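## Task

Place every game piece inside the bin labelled R and every stationery item inside the bin labelled S, leaving all other objects on the table. No item may stick out over a bin's rim, both bins must end up sitting upright and flat on the table, and everything must stay put without the robot's help. Finally release any grip and move the grippers away.

## Robot and tools

ROBOT. Two Kinova Gen3 seven-joint arms, left_arm and right_arm, each fitted with a Robotiq 2F-85 parallel gripper. Scene frame: origin on the table surface midway between the arms, +x pointing out across the table, +z up, left_arm on the +y side. The names left and right refer to the arms only, not to sides of any picture. left_arm's base sits at (+0.030, +0.416, 0) m, turned slightly toward +y (quat_wxyz +0.998, 0, 0, +0.058); right_arm's base sits at (-0.023, -0.422, 0) m, turned very slightly the other way (quat_wxyz +1.000, 0, 0, -0.013).

JOINTS, always in this order per arm: waist, shoulder, upper arm roll, elbow, forearm roll, wrist pitch, wrist roll. Upper arm roll and wrist pitch have their signs flipped relative to the URDF, both in commands and in results. Limits in radians (URDF signs): waist, upper arm roll, forearm roll and wrist roll -69.115 to 69.115; shoulder -2.250 to 2.250; elbow -2.580 to 2.580; wrist pitch -2.100 to 2.100. True ends may differ by up to 0.013 rad.

THE ROW. Every command row holds 18 numbers, each between -1 and 1, covering both arms even if only one moves: left_arm's 7 joint values, its gripper position, its gripper speed, then the same 9 for right_arm. Joint values are scaled offsets, not angles: 1.0 equals 0.9985 rad for waist, shoulder, upper arm roll and elbow, and 0.8765 rad for forearm roll, wrist pitch and wrist roll. The gripper numbers are absolute settings: position +1 is fully open (85 mm gap), 0 about 41 mm, about -0.8 pads touching, -1 squeezes until blocked. Speed -1 is about 20 mm/s, 0 about 85, +1 about 150. Grip force (roughly 190 to 235 N per pad) is set by the arm, not by you. To leave a gripper unchanged, repeat its previous two numbers; a 0 is a real command.

execute_actions(actions): a list of actions run in sequence. Each action is a table of at most 15 rows, one per 1/30 s control step; if fewer rows are given, the last one is held for the remaining steps. The joint offsets in every row are measured from the arm's angles at the start of that action (not from the previous row); for the call's first action, from the last angles reported. An empty list simply returns the current state and images. An action that would push a joint more than 0.013 rad beyond its range is rejected for both arms; a malformed action, or a first action failing that check, rejects the entire call.

move(target, speed, blocking): target is one 18-number row; its joint offsets are relative to the Joint positions printed in the latest result that showed them, so it names a fixed goal. Joints travel together on paths of 0.5 to 10 s; speed (0.01 to 2 rad/s, default 0.5) caps the joint with farthest to go. Paths ignore obstacles and the other arm; faster moves and goals set further past a contact hit or press harder. Gripper settings apply at the start. With blocking=false you get a result after 0.5 s; check with wait(0), and use wait or stop before sending new commands. The extra move: line reports the ending (done, off_target, moving, held, fault), limits=held or limits=none, and each arm's joint farthest from target.

wait(seconds): 0 to 10; lets time pass with commands held. stop(): brakes a running move; needs room to decelerate. zoom_image(camera, region): region [x0, y0, x1, y1] pixels, at most 504 by 504. read_manual(section): licence text only. finished_scene(scene): ends the current scene by its number; irreversible; reports success.

MOTION DETAILS. Joints are speed and acceleration limited. Each step, a joint's target is kept within 0.304 rad (first four joints) or 0.266 rad (wrist joints) of its measured angle, and targets are pulled back if they would put the gripper over 70 mm from where it is, so big moves span several actions; an unfinished move must be commanded again. 'joint command not followed' means a clearance check altered targets; 'joint sent to its limit' means a joint reached its end.

RESULTS. The state line gives each gripper's end_effector_position (metres) and end_effector_quat_wxyz in the scene frame; the printed position can be off, more when reaching far. That point lies between the pads when closed; fingers point along gripper +z and close along its y axis. Closed fingertips extend about 19 mm beyond it (6 mm when open), and closing pushes the tips about 13 mm further out, so leave that gap above surfaces. Joint positions, Joint velocities, Joint targets and joint torques are listed per arm in joint order (torques carry offsets and noise). position_measured_pct is about 50 minus 50 times the finger position: 0 fully open; stopping below 90 means something is held; near 90 the pads have met. Fingers hold until the position changes by 0.01 or more, and re-close by themselves if the object slips. For a gentle grip, open, then close only slightly narrower than the object.

CAMERAS, all 504x504: cam_head_left, cam_head_right, cam_high, cam_low, cam_left_wrist, cam_right_wrist. Wrist cameras look along the gripper and may be off their nominal mount by up to about 24 mm and 11 degrees.

AVOID. Knocking or dropping anything off the table, dropping or slamming objects, hard pushes, and letting the arms hit each other. Contact torque reaching a joint's limit (49.6 N m first four joints, 31.2 N m wrist joints, held weight included) halts that arm for 10 s. Long holding heats motors: a warning appears from 60 °C; at 75 °C the arm sags in a fault. Objects may occasionally be tugged or pushed by outside disturbances. Before ending, open the grippers and pull them away so nothing depends on the robot.

Each tool is called after ">>>" in YAML: its name, and indented under it one key for each argument.

## Session

>>> execute_actions:
  actions: []

Scene clock: 0.00 s.
left_arm: end_effector_position=(+0.1222, +0.2096, +0.1558) position_measured_pct=0.0 end_effector_quat_wxyz=(-0.285, +0.437, +0.528, +0.670) | right_arm: end_effector_position=(+0.5255, -0.2077, +0.3191) position_measured_pct=0.0 end_effector_quat_wxyz=(-0.445, +0.817, -0.080, -0.359)
Joint names: [waist, shoulder, upper arm roll, elbow, forearm roll, wrist pitch, wrist roll]
Joint positions: left_arm=[ 1.668  1.214  0.061  1.57  -0.357 -1.95   1.871] | right_arm=[ 0.094  1.262  0.826  0.334 -0.435 -2.026  4.026]
Joint velocities: left_arm=[-0.     0.002 -0.001 -0.     0.001  0.     0.001] | right_arm=[-0.001  0.001  0.    -0.001 -0.    -0.001  0.   ]
Joint torques (N m, as the joint torque sensors report them, + toward a larger Joint positions number): no reading
Motor temperatures (°C, as the motors report them): left_arm=[26 32 29 27 31 33 34] | right_arm=[31 26 27 29 37 38 32]
Joint targets: left_arm=[1.668 1.214 0.061 1.570 -0.357 -1.950 1.871] | right_arm=[0.094 1.262 0.826 0.334 -0.435 -2.026 4.026]

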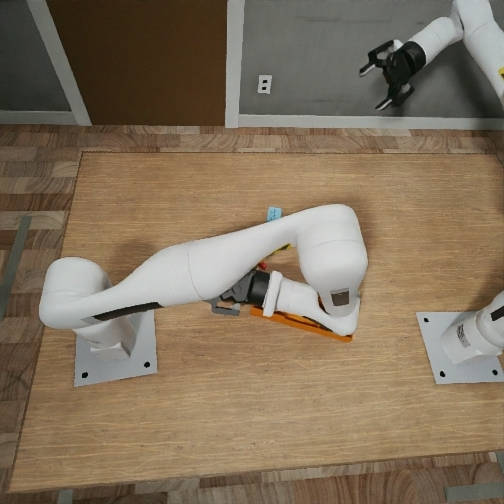

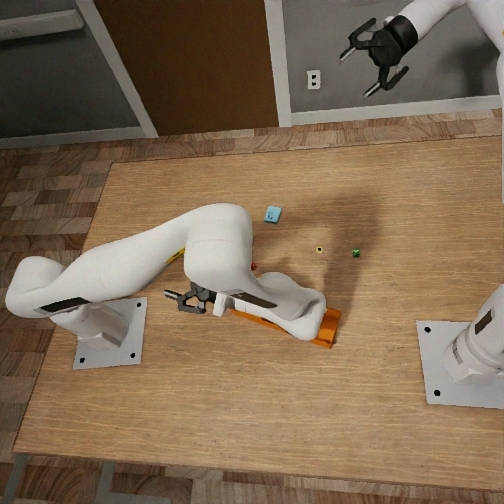

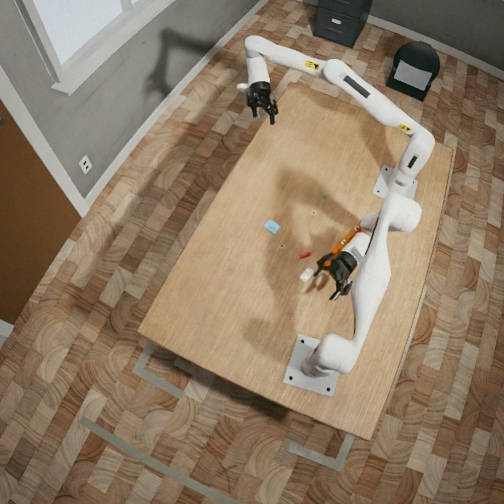

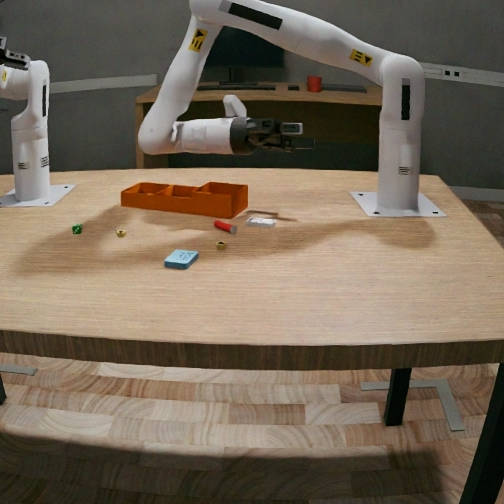

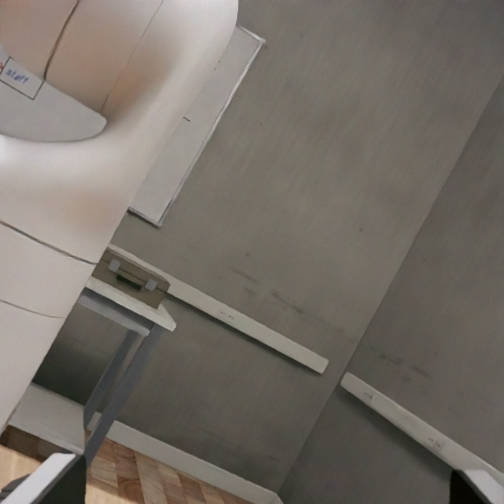

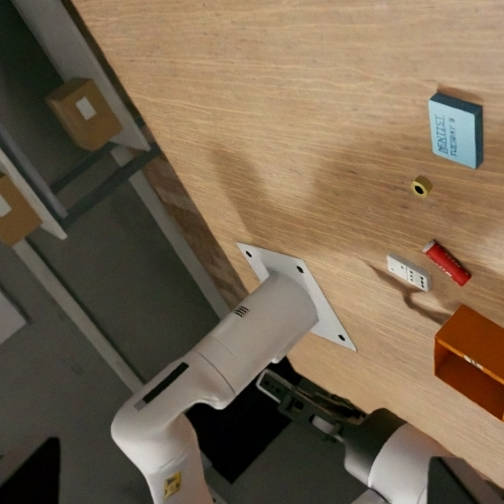

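>>> move:
  target: [-1,-0.8,-0.06,-0.3,0.4,0.5,0,1,0,0,0,0,0,0,0,0,1,0]
  speed: 1.0

>>> move:
  target: [-1,0,0,0,0,0,0,1,0,0,0,0,0,0,0,0,1,0]
  speed: 1.0

Scene clock: 18.67 s.
left_arm: end_effector_position=(+0.4135, +0.1524, +0.3230) position_measured_pct=0.0 end_effector_quat_wxyz=(-0.024, +0.126, +0.992, +0.015) | right_arm: end_effector_position=(+0.5255, -0.2077, +0.3191) position_measured_pct=0.0 end_effector_quat_wxyz=(-0.445, +0.817, -0.080, -0.359)
Joint names: [waist, shoulder, upper arm roll, elbow, forearm roll, wrist pitch, wrist roll]
Joint positions: left_arm=[ 0.67   0.415  0.001  1.271 -0.006 -1.512  1.871] | right_arm=[ 0.094  1.262  0.826  0.334 -0.435 -2.026  4.026]
Joint velocities: left_arm=[-0.002 -0.001  0.001 -0.001 -0.    -0.    -0.002] | right_arm=[-0.001  0.     0.     0.001  0.     0.    -0.   ]
Joint torques (N m, as the joint torque sensors report them, + toward a larger Joint positions number): left_arm=[  0.2  -16.99  -0.18  -8.04  -0.19  -0.39  -0.27] | right_arm=[ -0.01 -27.7    4.15  -5.18  -2.42  -0.39  -0.31]
Motor temperatures (°C, as the motors report them): left_arm=[26 32 29 27 31 33 34] | right_arm=[31 27 27 29 37 38 32]
Joint targets: left_arm=[0.670 0.415 0.001 1.271 -0.006 -1.512 1.871] | right_arm=[0.094 1.262 0.826 0.334 -0.435 -2.026 4.026]
move: done; limits=none; left_arm: farthest joint: the waist, 0.000 radians from its target (0.999 radians at the start); right_arm: farthest joint: the waist, 0.000 radians from its target (0.000 radians at the start)

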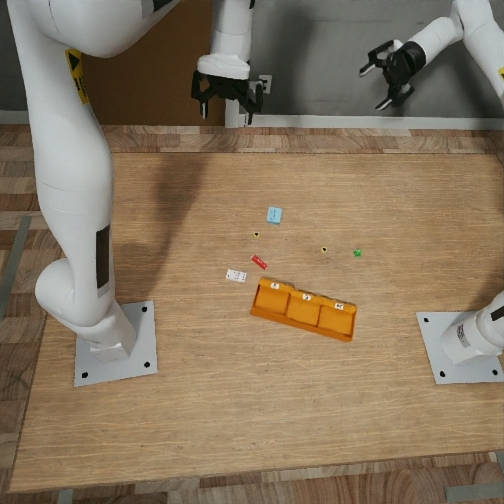

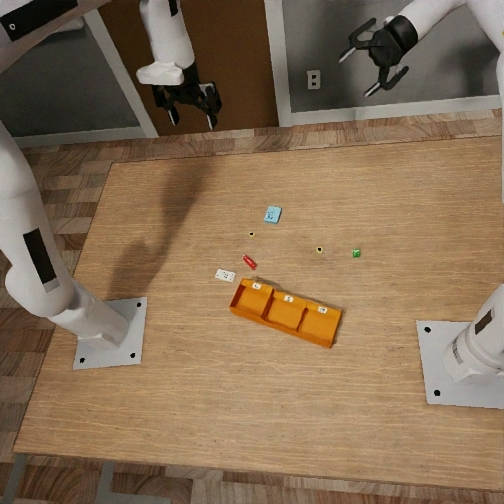

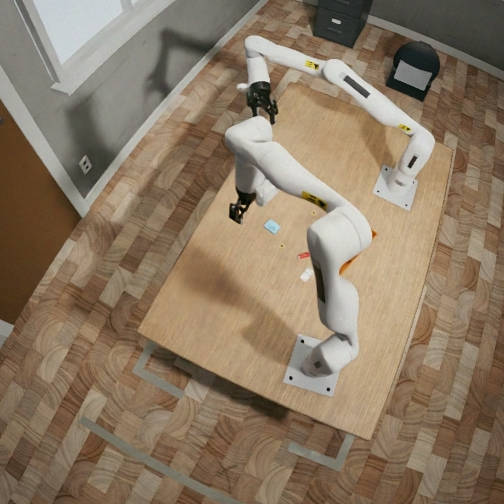

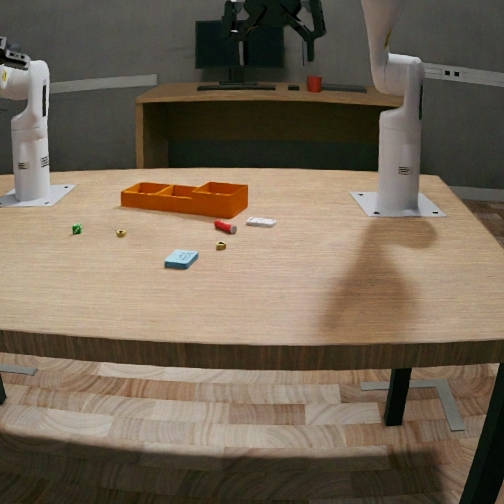

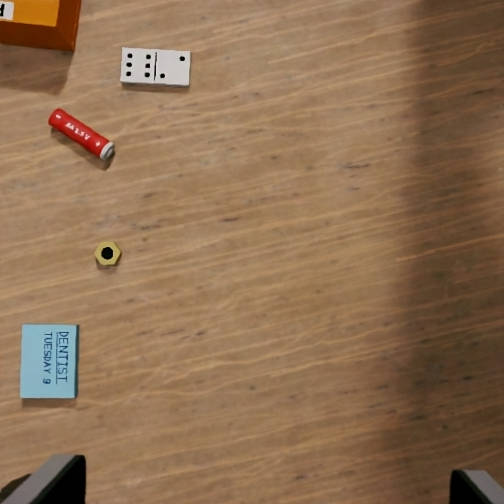

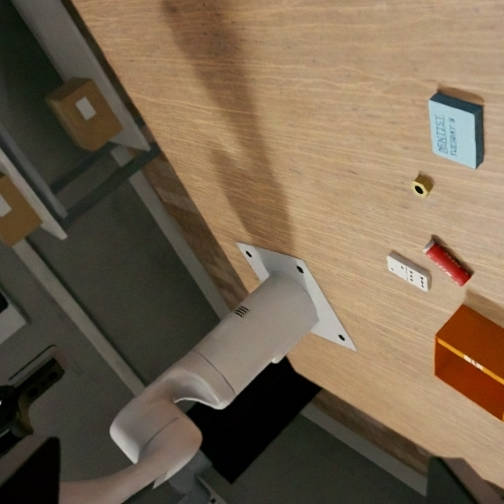

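Scene clock: 20.53 s.
left_arm: end_effector_position=(+0.4593, +0.5953, +0.3229) position_measured_pct=0.0 end_effector_quat_wxyz=(-0.028, -0.364, +0.931, +0.001) | right_arm: end_effector_position=(+0.5255, -0.2077, +0.3191) position_measured_pct=0.0 end_effector_quat_wxyz=(-0.445, +0.817, -0.080, -0.359)
Joint names: [waist, shoulder, upper arm roll, elbow, forearm roll, wrist pitch, wrist roll]
Joint positions: left_arm=[-0.328  0.415  0.001  1.271 -0.006 -1.512  1.871] | right_arm=[ 0.094  1.262  0.826  0.334 -0.435 -2.026  4.026]
Joint velocities: left_arm=[-0.002 -0.    -0.     0.    -0.     0.    -0.001] | right_arm=[ 0.     0.     0.    -0.     0.001 -0.     0.   ]
Joint torques (N m, as the joint torque sensors report them, + toward a larger Joint positions number): left_arm=[  0.15 -17.02  -0.18  -7.99  -0.21  -0.46  -0.26] | right_arm=[  0.07 -27.6    4.12  -5.22  -2.45  -0.41  -0.45]
Motor temperatures (°C, as the motors report them): left_arm=[26 32 29 27 31 33 34] | right_arm=[31 27 27 29 37 38 32]
Joint targets: left_arm=[-0.329 0.415 0.001 1.271 -0.006 -1.512 1.871] | right_arm=[0.094 1.262 0.826 0.334 -0.435 -2.026 4.026]
move: done; limits=none; left_arm: farthest joint: the waist, 0.000 radians from its target (0.998 radians at the start); right_arm: farthest joint: the waist, 0.000 radians from its target (0.000 radians at the start)

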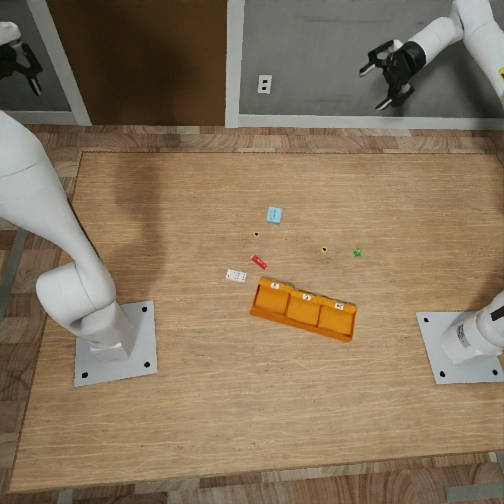

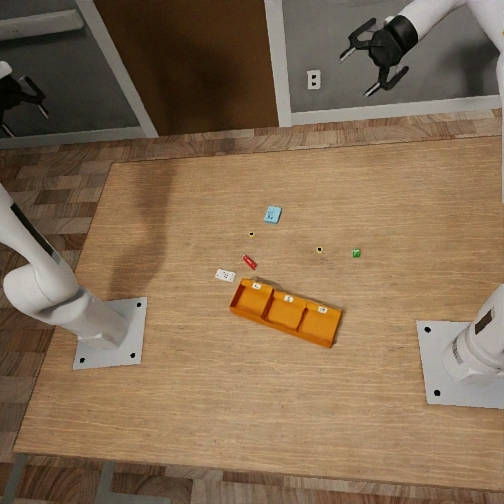

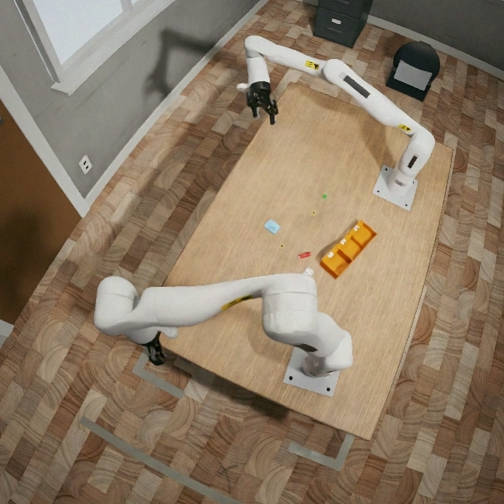

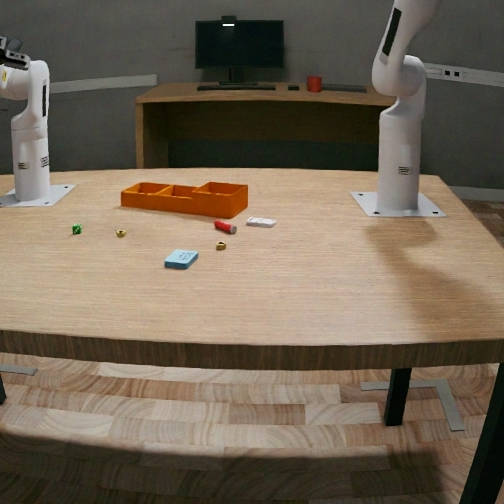

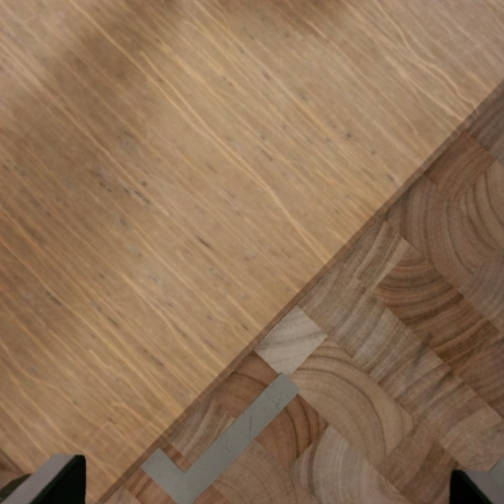

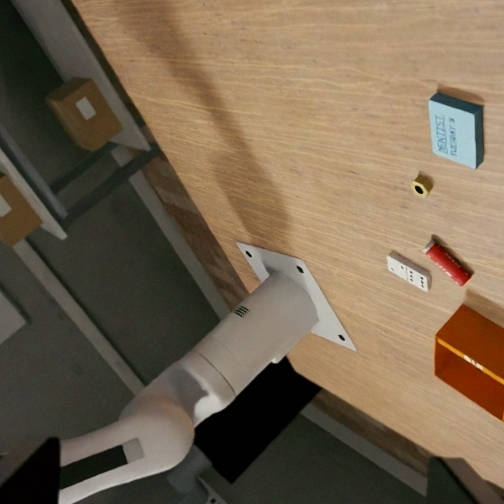

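>>> zoom_image:
  camera: "cam_head_left"
  region: [210,190,390,350]

Region (210, 190, 390, 350) of cam_head_left's 504x504 image, scaled by 2.800, with more detail than that image has.

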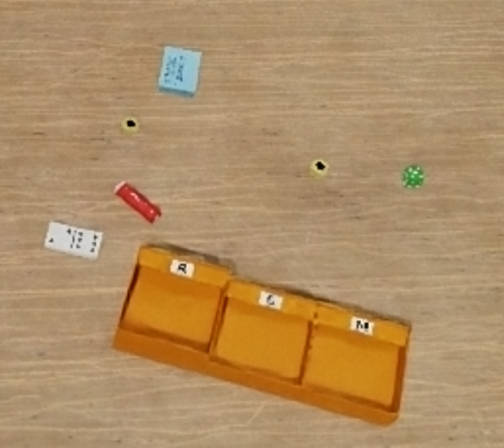

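>>> move:
  target: [0.7,-0.03,0,0.43,0,0.43,-0.7,1,0,0.9,-0.5,0,0,0,0,0,1,0]
  speed: 1.0

>>> move:
  target: [0.688,-0.035,0,0.436,0.007,0.427,-0.6,0.2,0,0,0,0,0,0,0,0,1,0]
  speed: 1.0

Scene clock: 62.20 s.
left_arm: end_effector_position=(+0.4187, +0.2913, +0.2097) position_measured_pct=0.0 end_effector_quat_wxyz=(-0.039, +0.281, +0.959, +0.002) | right_arm: end_effector_position=(+0.4441, -0.6500, +0.5635) position_measured_pct=0.0 end_effector_quat_wxyz=(-0.447, +0.813, -0.369, +0.054)
Joint names: [waist, shoulder, upper arm roll, elbow, forearm roll, wrist pitch, wrist roll]
Joint positions: left_arm=[ 0.371  0.385  0.001  1.7   -0.006 -1.135  1.258] | right_arm=[ 0.992  0.763  0.826  0.334 -0.435 -2.026  4.026]
Joint velocities: left_arm=[ 0.001  0.002  0.001 -0.     0.     0.     0.001] | right_arm=[ 0.003 -0.001 -0.     0.001  0.002  0.001 -0.   ]
Joint torques (N m, as the joint torque sensors report them, + toward a larger Joint positions number): left_arm=[  0.12 -15.16  -0.08  -7.05  -0.2   -0.49  -0.25] | right_arm=[ -0.19 -22.2    3.2   -6.04  -1.94   0.71  -0.3 ]
Motor temperatures (°C, as the motors report them): left_arm=[26 33 29 28 31 33 34] | right_arm=[31 28 27 29 37 38 32]
Joint targets: left_arm=[0.371 0.385 0.001 1.700 -0.006 -1.135 1.258] | right_arm=[0.993 0.763 0.826 0.334 -0.435 -2.026 4.026]
move: done; limits=none; left_arm: farthest joint: the waist, 0.000 radians from its target (0.700 radians at the start); right_arm: farthest joint: the waist, 0.000 radians from its target (0.899 radians at the start)

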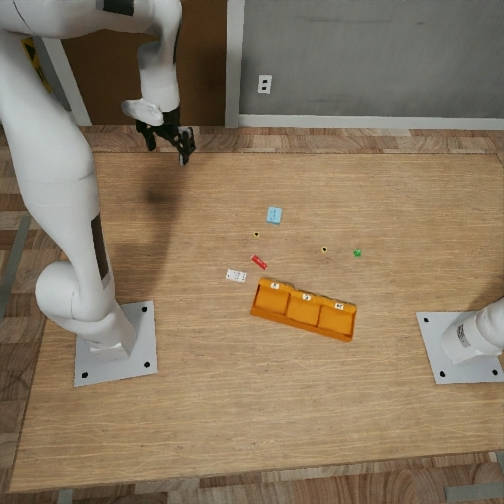

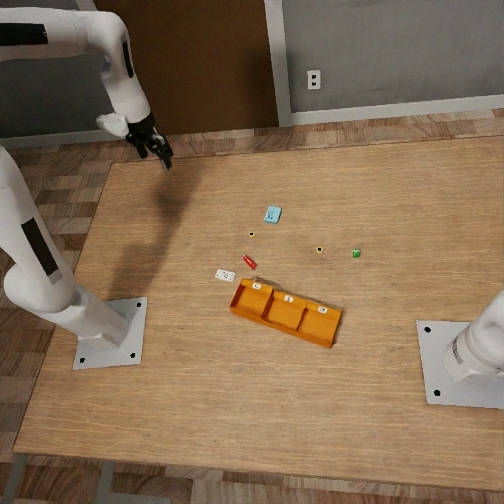

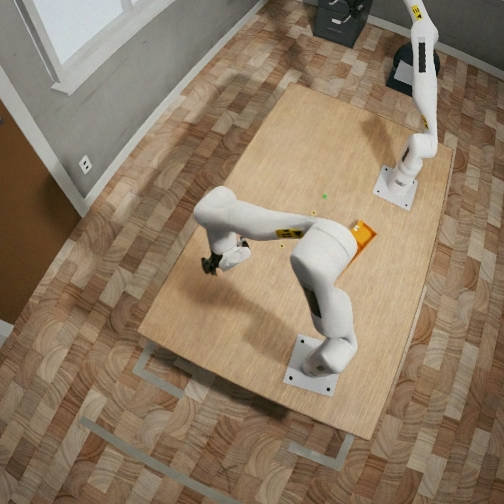

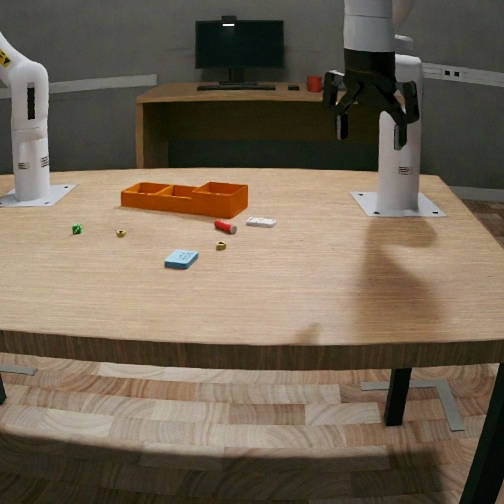

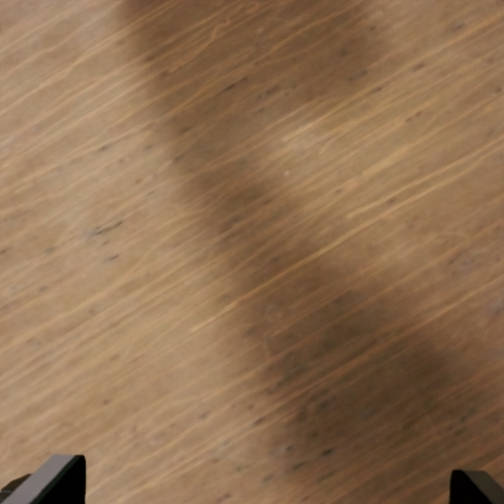

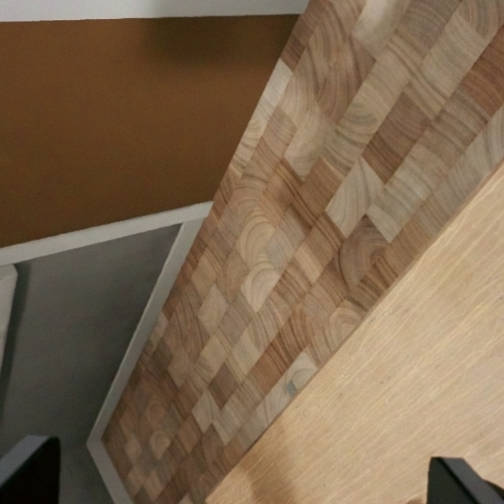

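Scene clock: 63.70 s.
left_arm: end_effector_position=(+0.1891, +0.1561, +0.1213) position_measured_pct=40.1 end_effector_quat_wxyz=(-0.052, +0.776, +0.629, +0.003) | right_arm: end_effector_position=(+0.4441, -0.6500, +0.5635) position_measured_pct=0.0 end_effector_quat_wxyz=(-0.447, +0.813, -0.369, +0.054)
Joint names: [waist, shoulder, upper arm roll, elbow, forearm roll, wrist pitch, wrist roll]
Joint positions: left_arm=[ 1.057  0.35   0.001  2.135 -0.    -0.761  0.732] | right_arm=[ 0.992  0.763  0.826  0.334 -0.435 -2.026  4.026]
Joint velocities: left_arm=[ 0.002 -0.001 -0.    -0.    -0.    -0.001  0.002] | right_arm=[-0.     0.001  0.     0.001  0.001  0.001 -0.   ]
Joint torques (N m, as the joint torque sensors report them, + toward a larger Joint positions number): left_arm=[  0.26 -12.31  -0.1   -4.66  -0.25  -0.55  -0.27] | right_arm=[  0.02 -21.73   3.17  -6.13  -1.91   0.64  -0.28]
Motor temperatures (°C, as the motors report them): left_arm=[26 33 29 28 31 33 34] | right_arm=[31 28 27 29 37 38 32]
Joint targets: left_arm=[1.058 0.350 0.001 2.135 -0.000 -0.761 0.732] | right_arm=[0.992 0.763 0.826 0.334 -0.435 -2.026 4.026]
move: done; limits=none; left_arm: farthest joint: the waist, 0.001 radians from its target (0.687 radians at the start); right_arm: farthest joint: the waist, 0.000 radians from its target (0.000 radians at the start)

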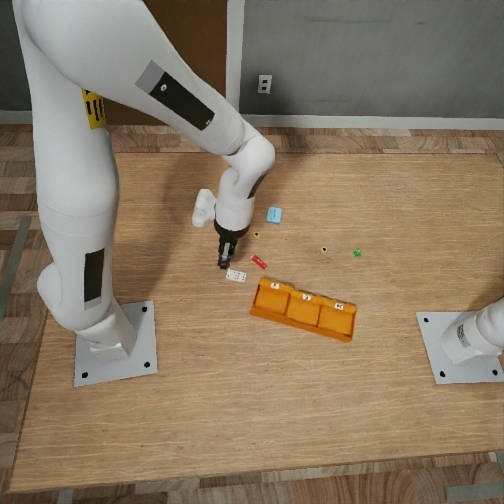

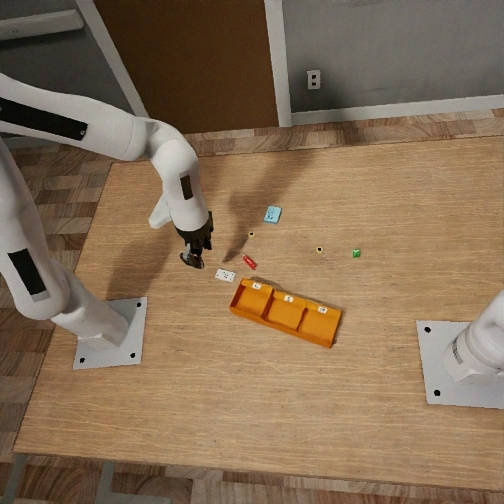

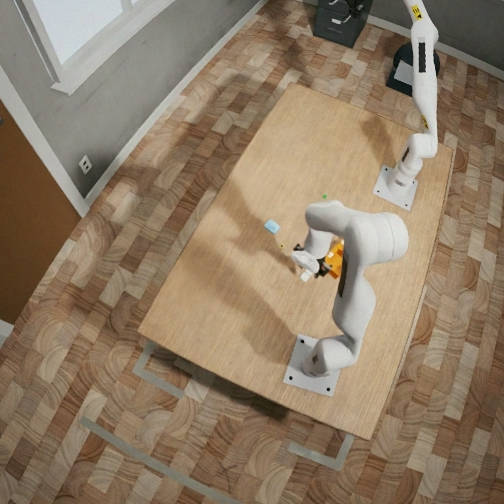

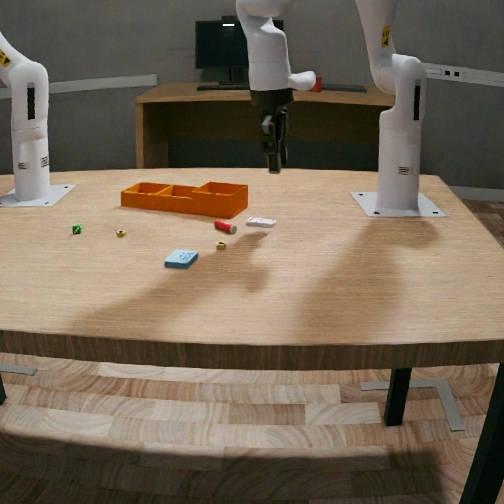

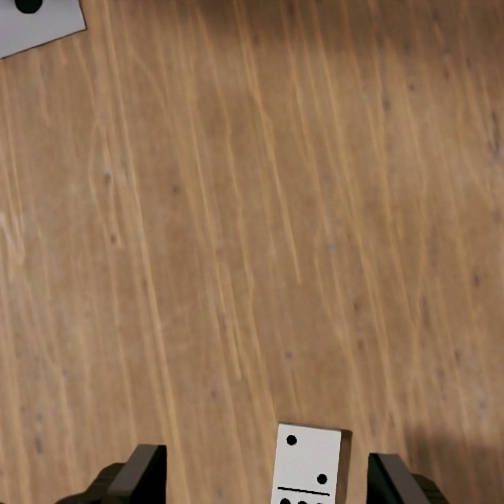

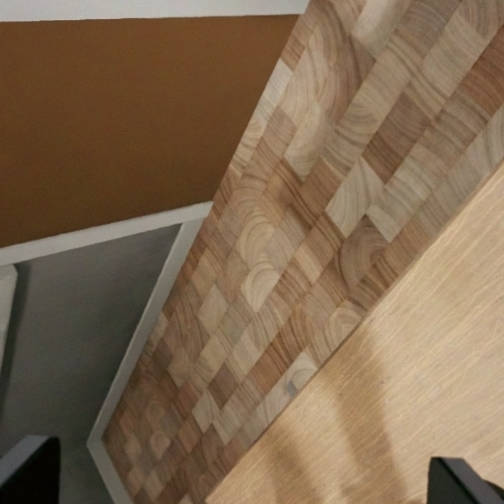

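>>> move:
  target: [0,0.147,0,0.064,0,0.36,-0.09,0.2,0,0,0,0,0,0,0,0,1,0]

Scene clock: 74.90 s.
left_arm: end_effector_position=(+0.2083, +0.1298, +0.0597) position_measured_pct=40.1 end_effector_quat_wxyz=(+0.000, +0.801, +0.598, +0.000) | right_arm: end_effector_position=(+0.4441, -0.6500, +0.5635) position_measured_pct=0.0 end_effector_quat_wxyz=(-0.447, +0.813, -0.369, +0.054)
Joint names: [waist, shoulder, upper arm roll, elbow, forearm roll, wrist pitch, wrist roll]
Joint positions: left_arm=[ 1.057  0.497  0.001  2.199 -0.    -0.445  0.653] | right_arm=[ 0.992  0.763  0.826  0.334 -0.435 -2.026  4.026]
Joint velocities: left_arm=[ 0.001  0.003 -0.     0.001 -0.     0.001 -0.001] | right_arm=[ 0.001  0.001 -0.     0.002  0.    -0.    -0.   ]
Joint torques (N m, as the joint torque sensors report them, + toward a larger Joint positions number): left_arm=[  0.11 -13.44  -0.24  -3.34  -0.16  -0.27  -0.2 ] | right_arm=[  0.1  -21.64   3.04  -6.1   -1.91   0.61  -0.3 ]
Motor temperatures (°C, as the motors report them): left_arm=[26 33 29 28 31 33 34] | right_arm=[31 28 27 29 37 38 32]
Joint targets: left_arm=[1.057 0.497 0.001 2.199 -0.000 -0.445 0.653] | right_arm=[0.992 0.763 0.826 0.334 -0.435 -2.026 4.026]
move: done; limits=none; left_arm: farthest joint: the waist, 0.000 radians from its target (0.001 radians at the start); right_arm: farthest joint: the waist, 0.000 radians from its target (0.000 radians at the start)

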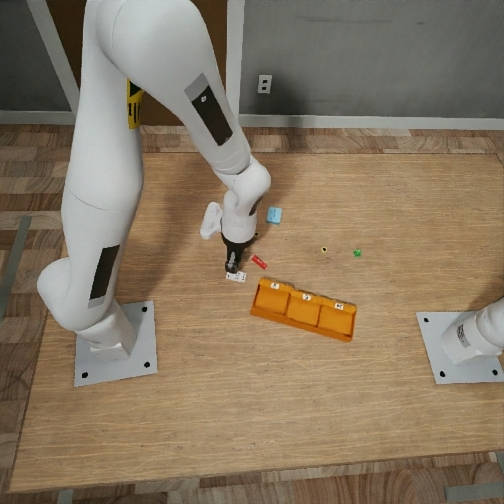

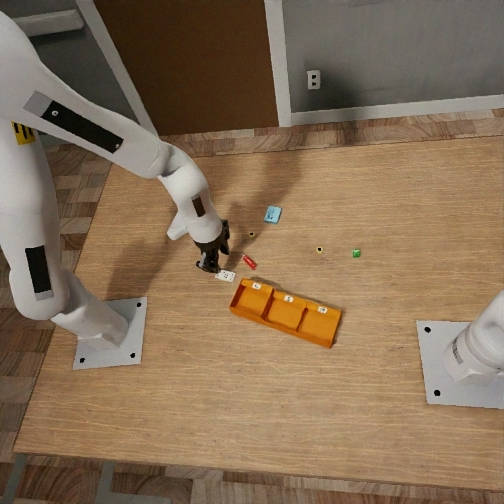

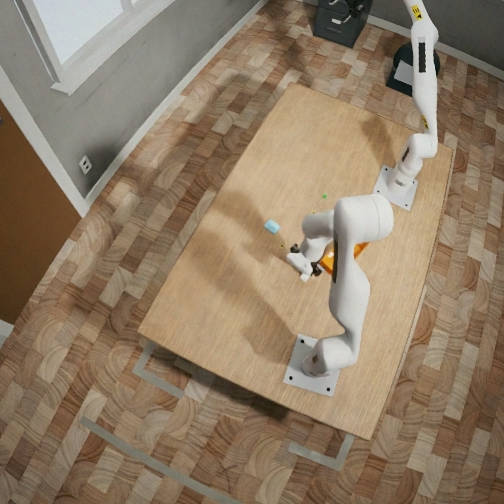

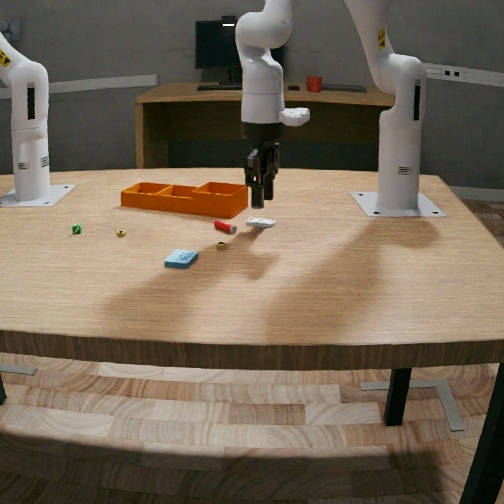

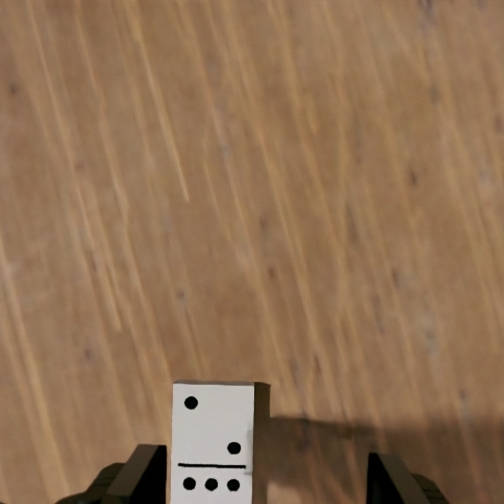

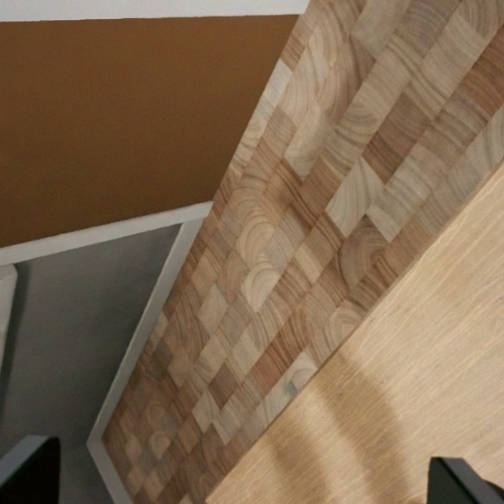

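>>> move:
  target: [0.044,0.098,0,0.056,0,0.174,0.05,0.4,0,0,0,0,0,0,0,0,1,0]
  speed: 0.3

Scene clock: 84.03 s.
left_arm: end_effector_position=(+0.1900, +0.1308, +0.0211) position_measured_pct=29.8 end_effector_quat_wxyz=(-0.000, +0.801, +0.598, +0.000) | right_arm: end_effector_position=(+0.4441, -0.6500, +0.5635) position_measured_pct=0.0 end_effector_quat_wxyz=(-0.447, +0.813, -0.369, +0.054)
Joint names: [waist, shoulder, upper arm roll, elbow, forearm roll, wrist pitch, wrist roll]
Joint positions: left_arm=[ 1.101  0.594  0.001  2.255 -0.    -0.293  0.697] | right_arm=[ 0.992  0.763  0.826  0.334 -0.435 -2.026  4.026]
Joint velocities: left_arm=[ 0.001  0.003 -0.     0.    -0.     0.     0.   ] | right_arm=[-0.001 -0.     0.     0.001  0.001 -0.    -0.   ]
Joint torques (N m, as the joint torque sensors report them, + toward a larger Joint positions number): left_arm=[ -0.2  -14.37  -0.29  -1.94  -0.16  -0.19  -0.31] | right_arm=[  0.24 -21.75   3.12  -6.25  -1.95   0.62  -0.42]
Motor temperatures (°C, as the motors report them): left_arm=[26 33 29 28 31 33 34] | right_arm=[31 28 27 29 37 38 32]
Joint targets: left_arm=[1.101 0.595 0.001 2.255 -0.000 -0.293 0.697] | right_arm=[0.992 0.763 0.826 0.334 -0.435 -2.026 4.026]
move: done; limits=none; left_arm: farthest joint: the shoulder, 0.001 radians from its target (0.098 radians at the start); right_arm: farthest joint: the waist, 0.000 radians from its target (0.000 radians at the start)

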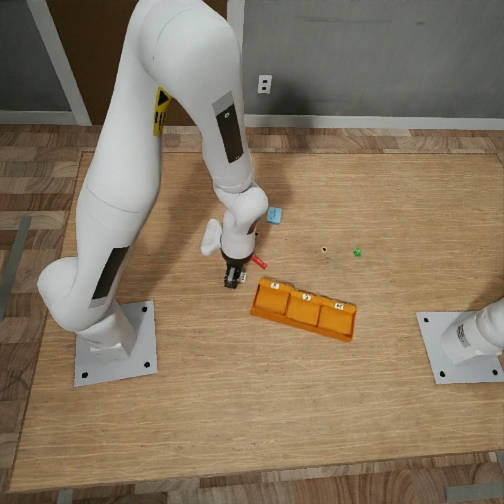

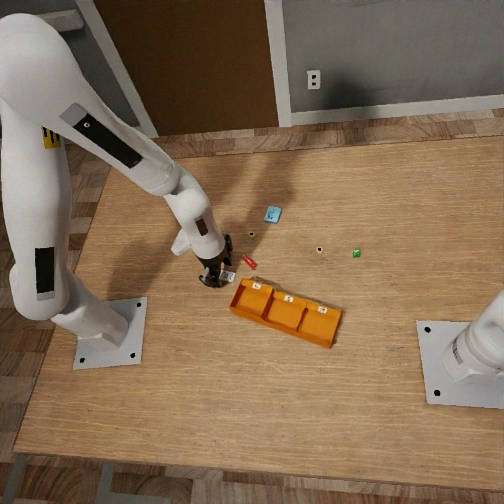

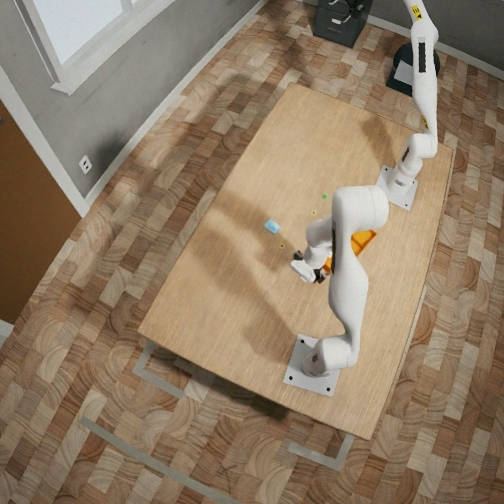

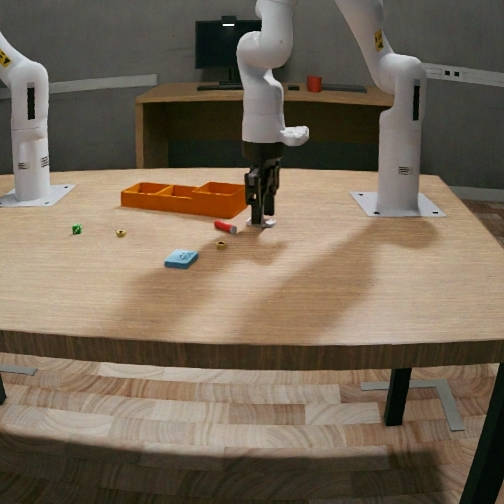

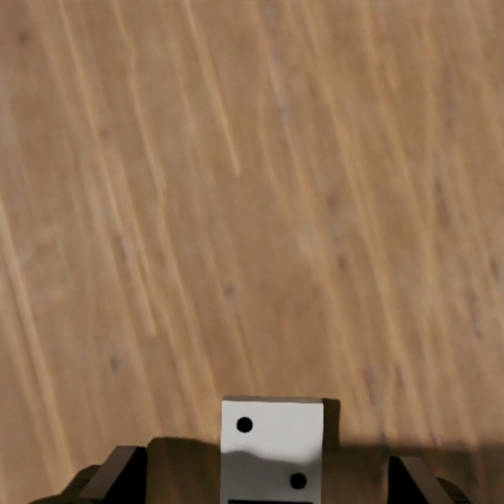

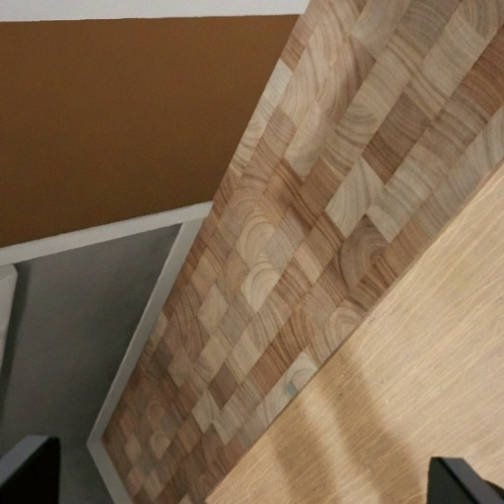

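Centered. Close.

>>> move:
  target: [0,0,0,0,0,0,0,-1,0.5,0,0,0,0,0,0,0,1,0]

>>> move:
  target: [0,-0.2,0,-0.09,0,-0.33,0,-1,0.5,0,0,0,0,0,0,0,1,0]
  speed: 0.6

Scene clock: 87.70 s.
left_arm: end_effector_position=(+0.1900, +0.1308, +0.0216) position_measured_pct=73.0 end_effector_quat_wxyz=(+0.000, +0.801, +0.598, +0.000) | right_arm: end_effector_position=(+0.4441, -0.6500, +0.5635) position_measured_pct=0.0 end_effector_quat_wxyz=(-0.447, +0.813, -0.369, +0.054)
Joint names: [waist, shoulder, upper arm roll, elbow, forearm roll, wrist pitch, wrist roll]
Joint positions: left_arm=[ 1.101  0.592  0.001  2.256 -0.    -0.293  0.697] | right_arm=[ 0.992  0.763  0.826  0.334 -0.435 -2.026  4.026]
Joint velocities: left_arm=[-0.    -0.002  0.    -0.    -0.001  0.001 -0.001] | right_arm=[-0.     0.     0.     0.001  0.001 -0.001 -0.   ]
Joint torques (N m, as the joint torque sensors report them, + toward a larger Joint positions number): left_arm=[  0.23 -12.6   -0.19  -2.32  -0.21   0.19  -0.16] | right_arm=[  0.03 -21.73   3.19  -6.05  -1.91   0.69  -0.34]
Motor temperatures (°C, as the motors report them): left_arm=[26 33 29 28 31 33 34] | right_arm=[31 28 27 29 37 38 32]
Joint targets: left_arm=[1.101 0.594 0.001 2.255 -0.000 -0.293 0.697] | right_arm=[0.992 0.763 0.826 0.334 -0.435 -2.026 4.026]
move: done; limits=none; left_arm: farthest joint: the shoulder, 0.002 radians from its target (0.001 radians at the start); right_arm: farthest joint: the waist, 0.000 radians from its target (0.000 radians at the start)

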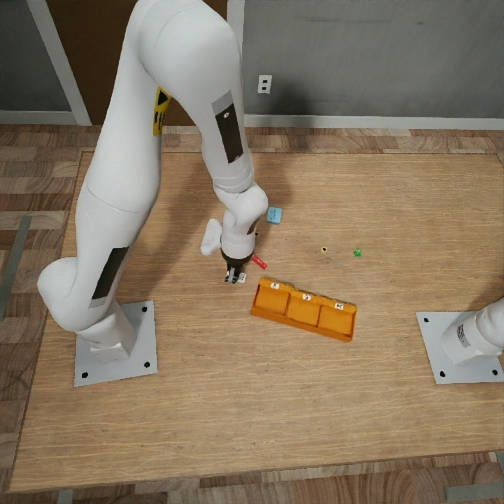

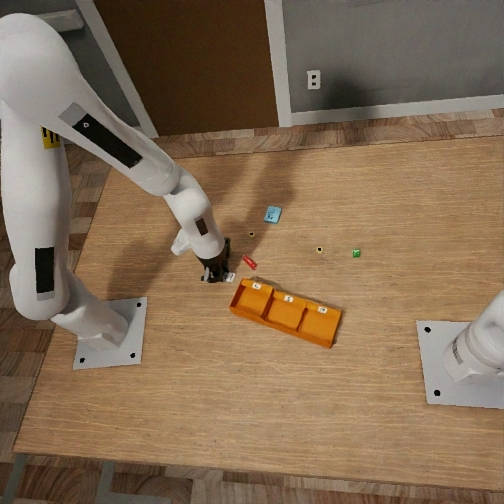

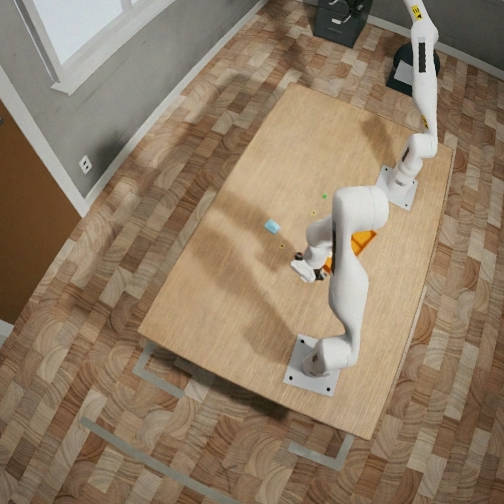

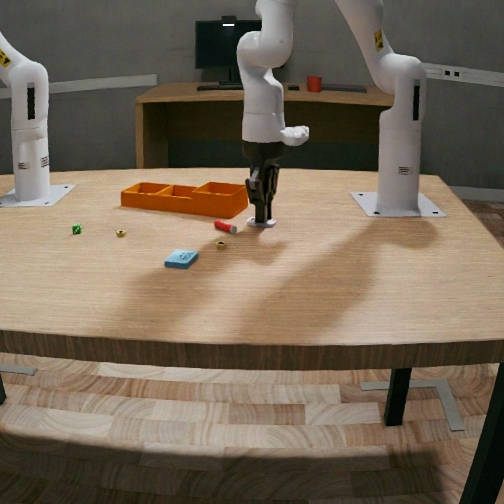

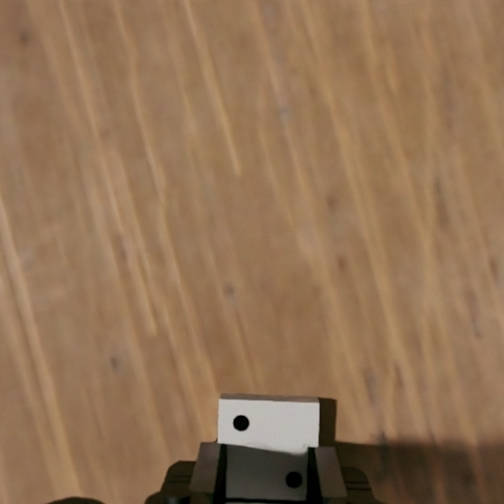

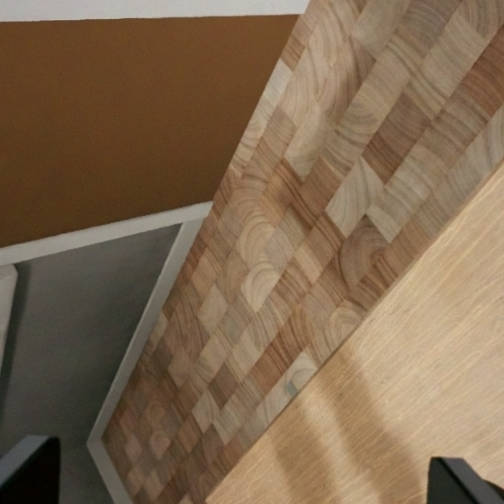

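Scene clock: 88.77 s.
left_arm: end_effector_position=(+0.1946, +0.1238, +0.0997) position_measured_pct=73.0 end_effector_quat_wxyz=(+0.000, +0.801, +0.598, +0.000) | right_arm: end_effector_position=(+0.4441, -0.6500, +0.5635) position_measured_pct=0.0 end_effector_quat_wxyz=(-0.447, +0.813, -0.369, +0.054)
Joint names: [waist, shoulder, upper arm roll, elbow, forearm roll, wrist pitch, wrist roll]
Joint positions: left_arm=[ 1.101  0.393  0.001  2.166 -0.    -0.583  0.697] | right_arm=[ 0.992  0.763  0.826  0.334 -0.435 -2.026  4.026]
Joint velocities: left_arm=[-0.    -0.004 -0.001 -0.     0.001 -0.     0.   ] | right_arm=[-0.     0.001  0.    -0.001  0.     0.001 -0.   ]
Joint torques (N m, as the joint torque sensors report them, + toward a larger Joint positions number): left_arm=[  0.16 -13.21  -0.19  -4.38  -0.22  -0.16  -0.24] | right_arm=[  0.04 -21.79   3.11  -5.95  -2.     0.69  -0.34]
Motor temperatures (°C, as the motors report them): left_arm=[26 33 29 28 31 33 34] | right_arm=[31 28 27 29 37 38 32]
Joint targets: left_arm=[1.101 0.393 0.001 2.166 -0.000 -0.583 0.697] | right_arm=[0.992 0.763 0.826 0.334 -0.435 -2.026 4.026]
move: done; limits=none; left_arm: farthest joint: the shoulder, 0.001 radians from its target (0.200 radians at the start); right_arm: farthest joint: the waist, 0.000 radians from its target (0.000 radians at the start)

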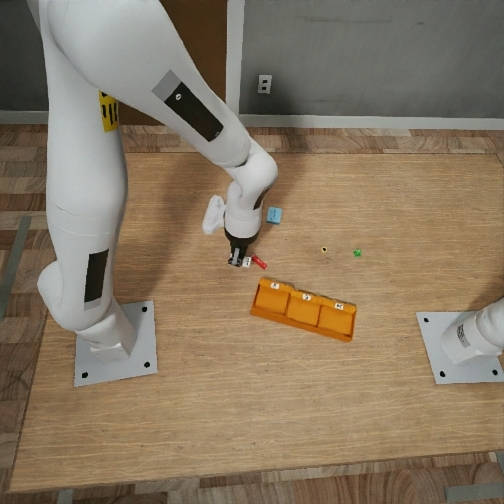

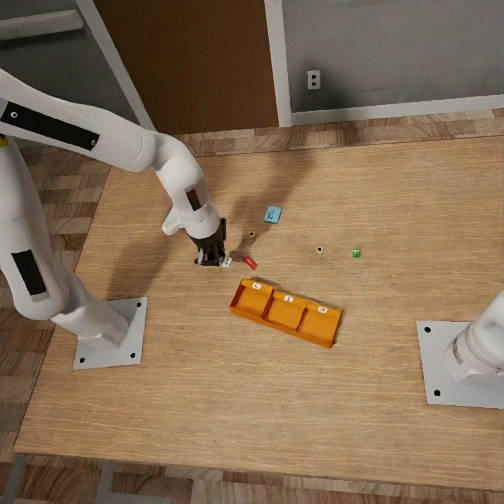

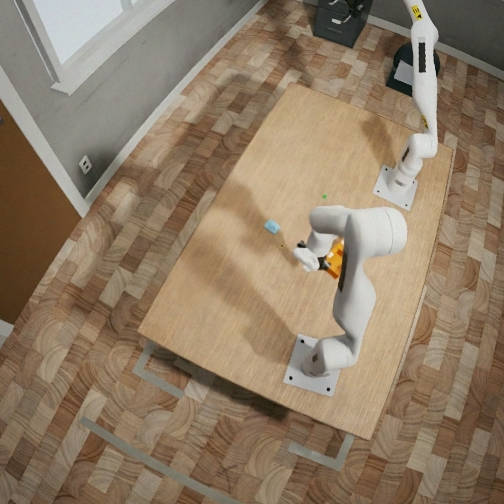

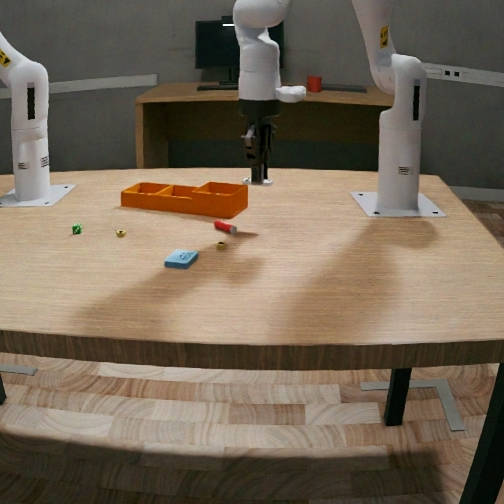

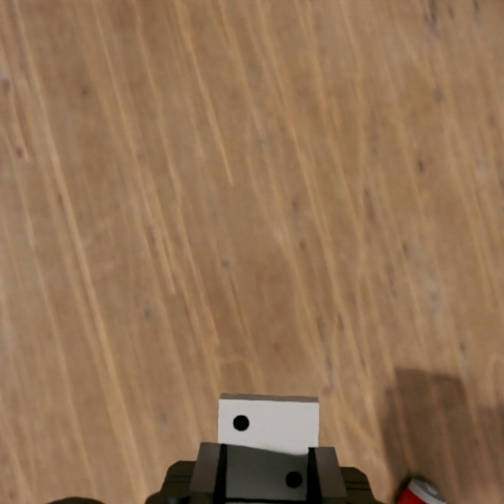

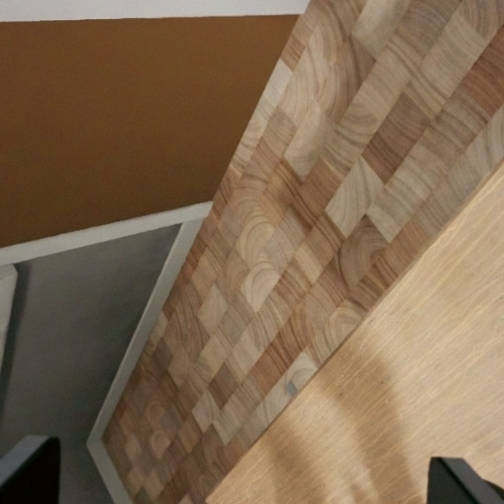

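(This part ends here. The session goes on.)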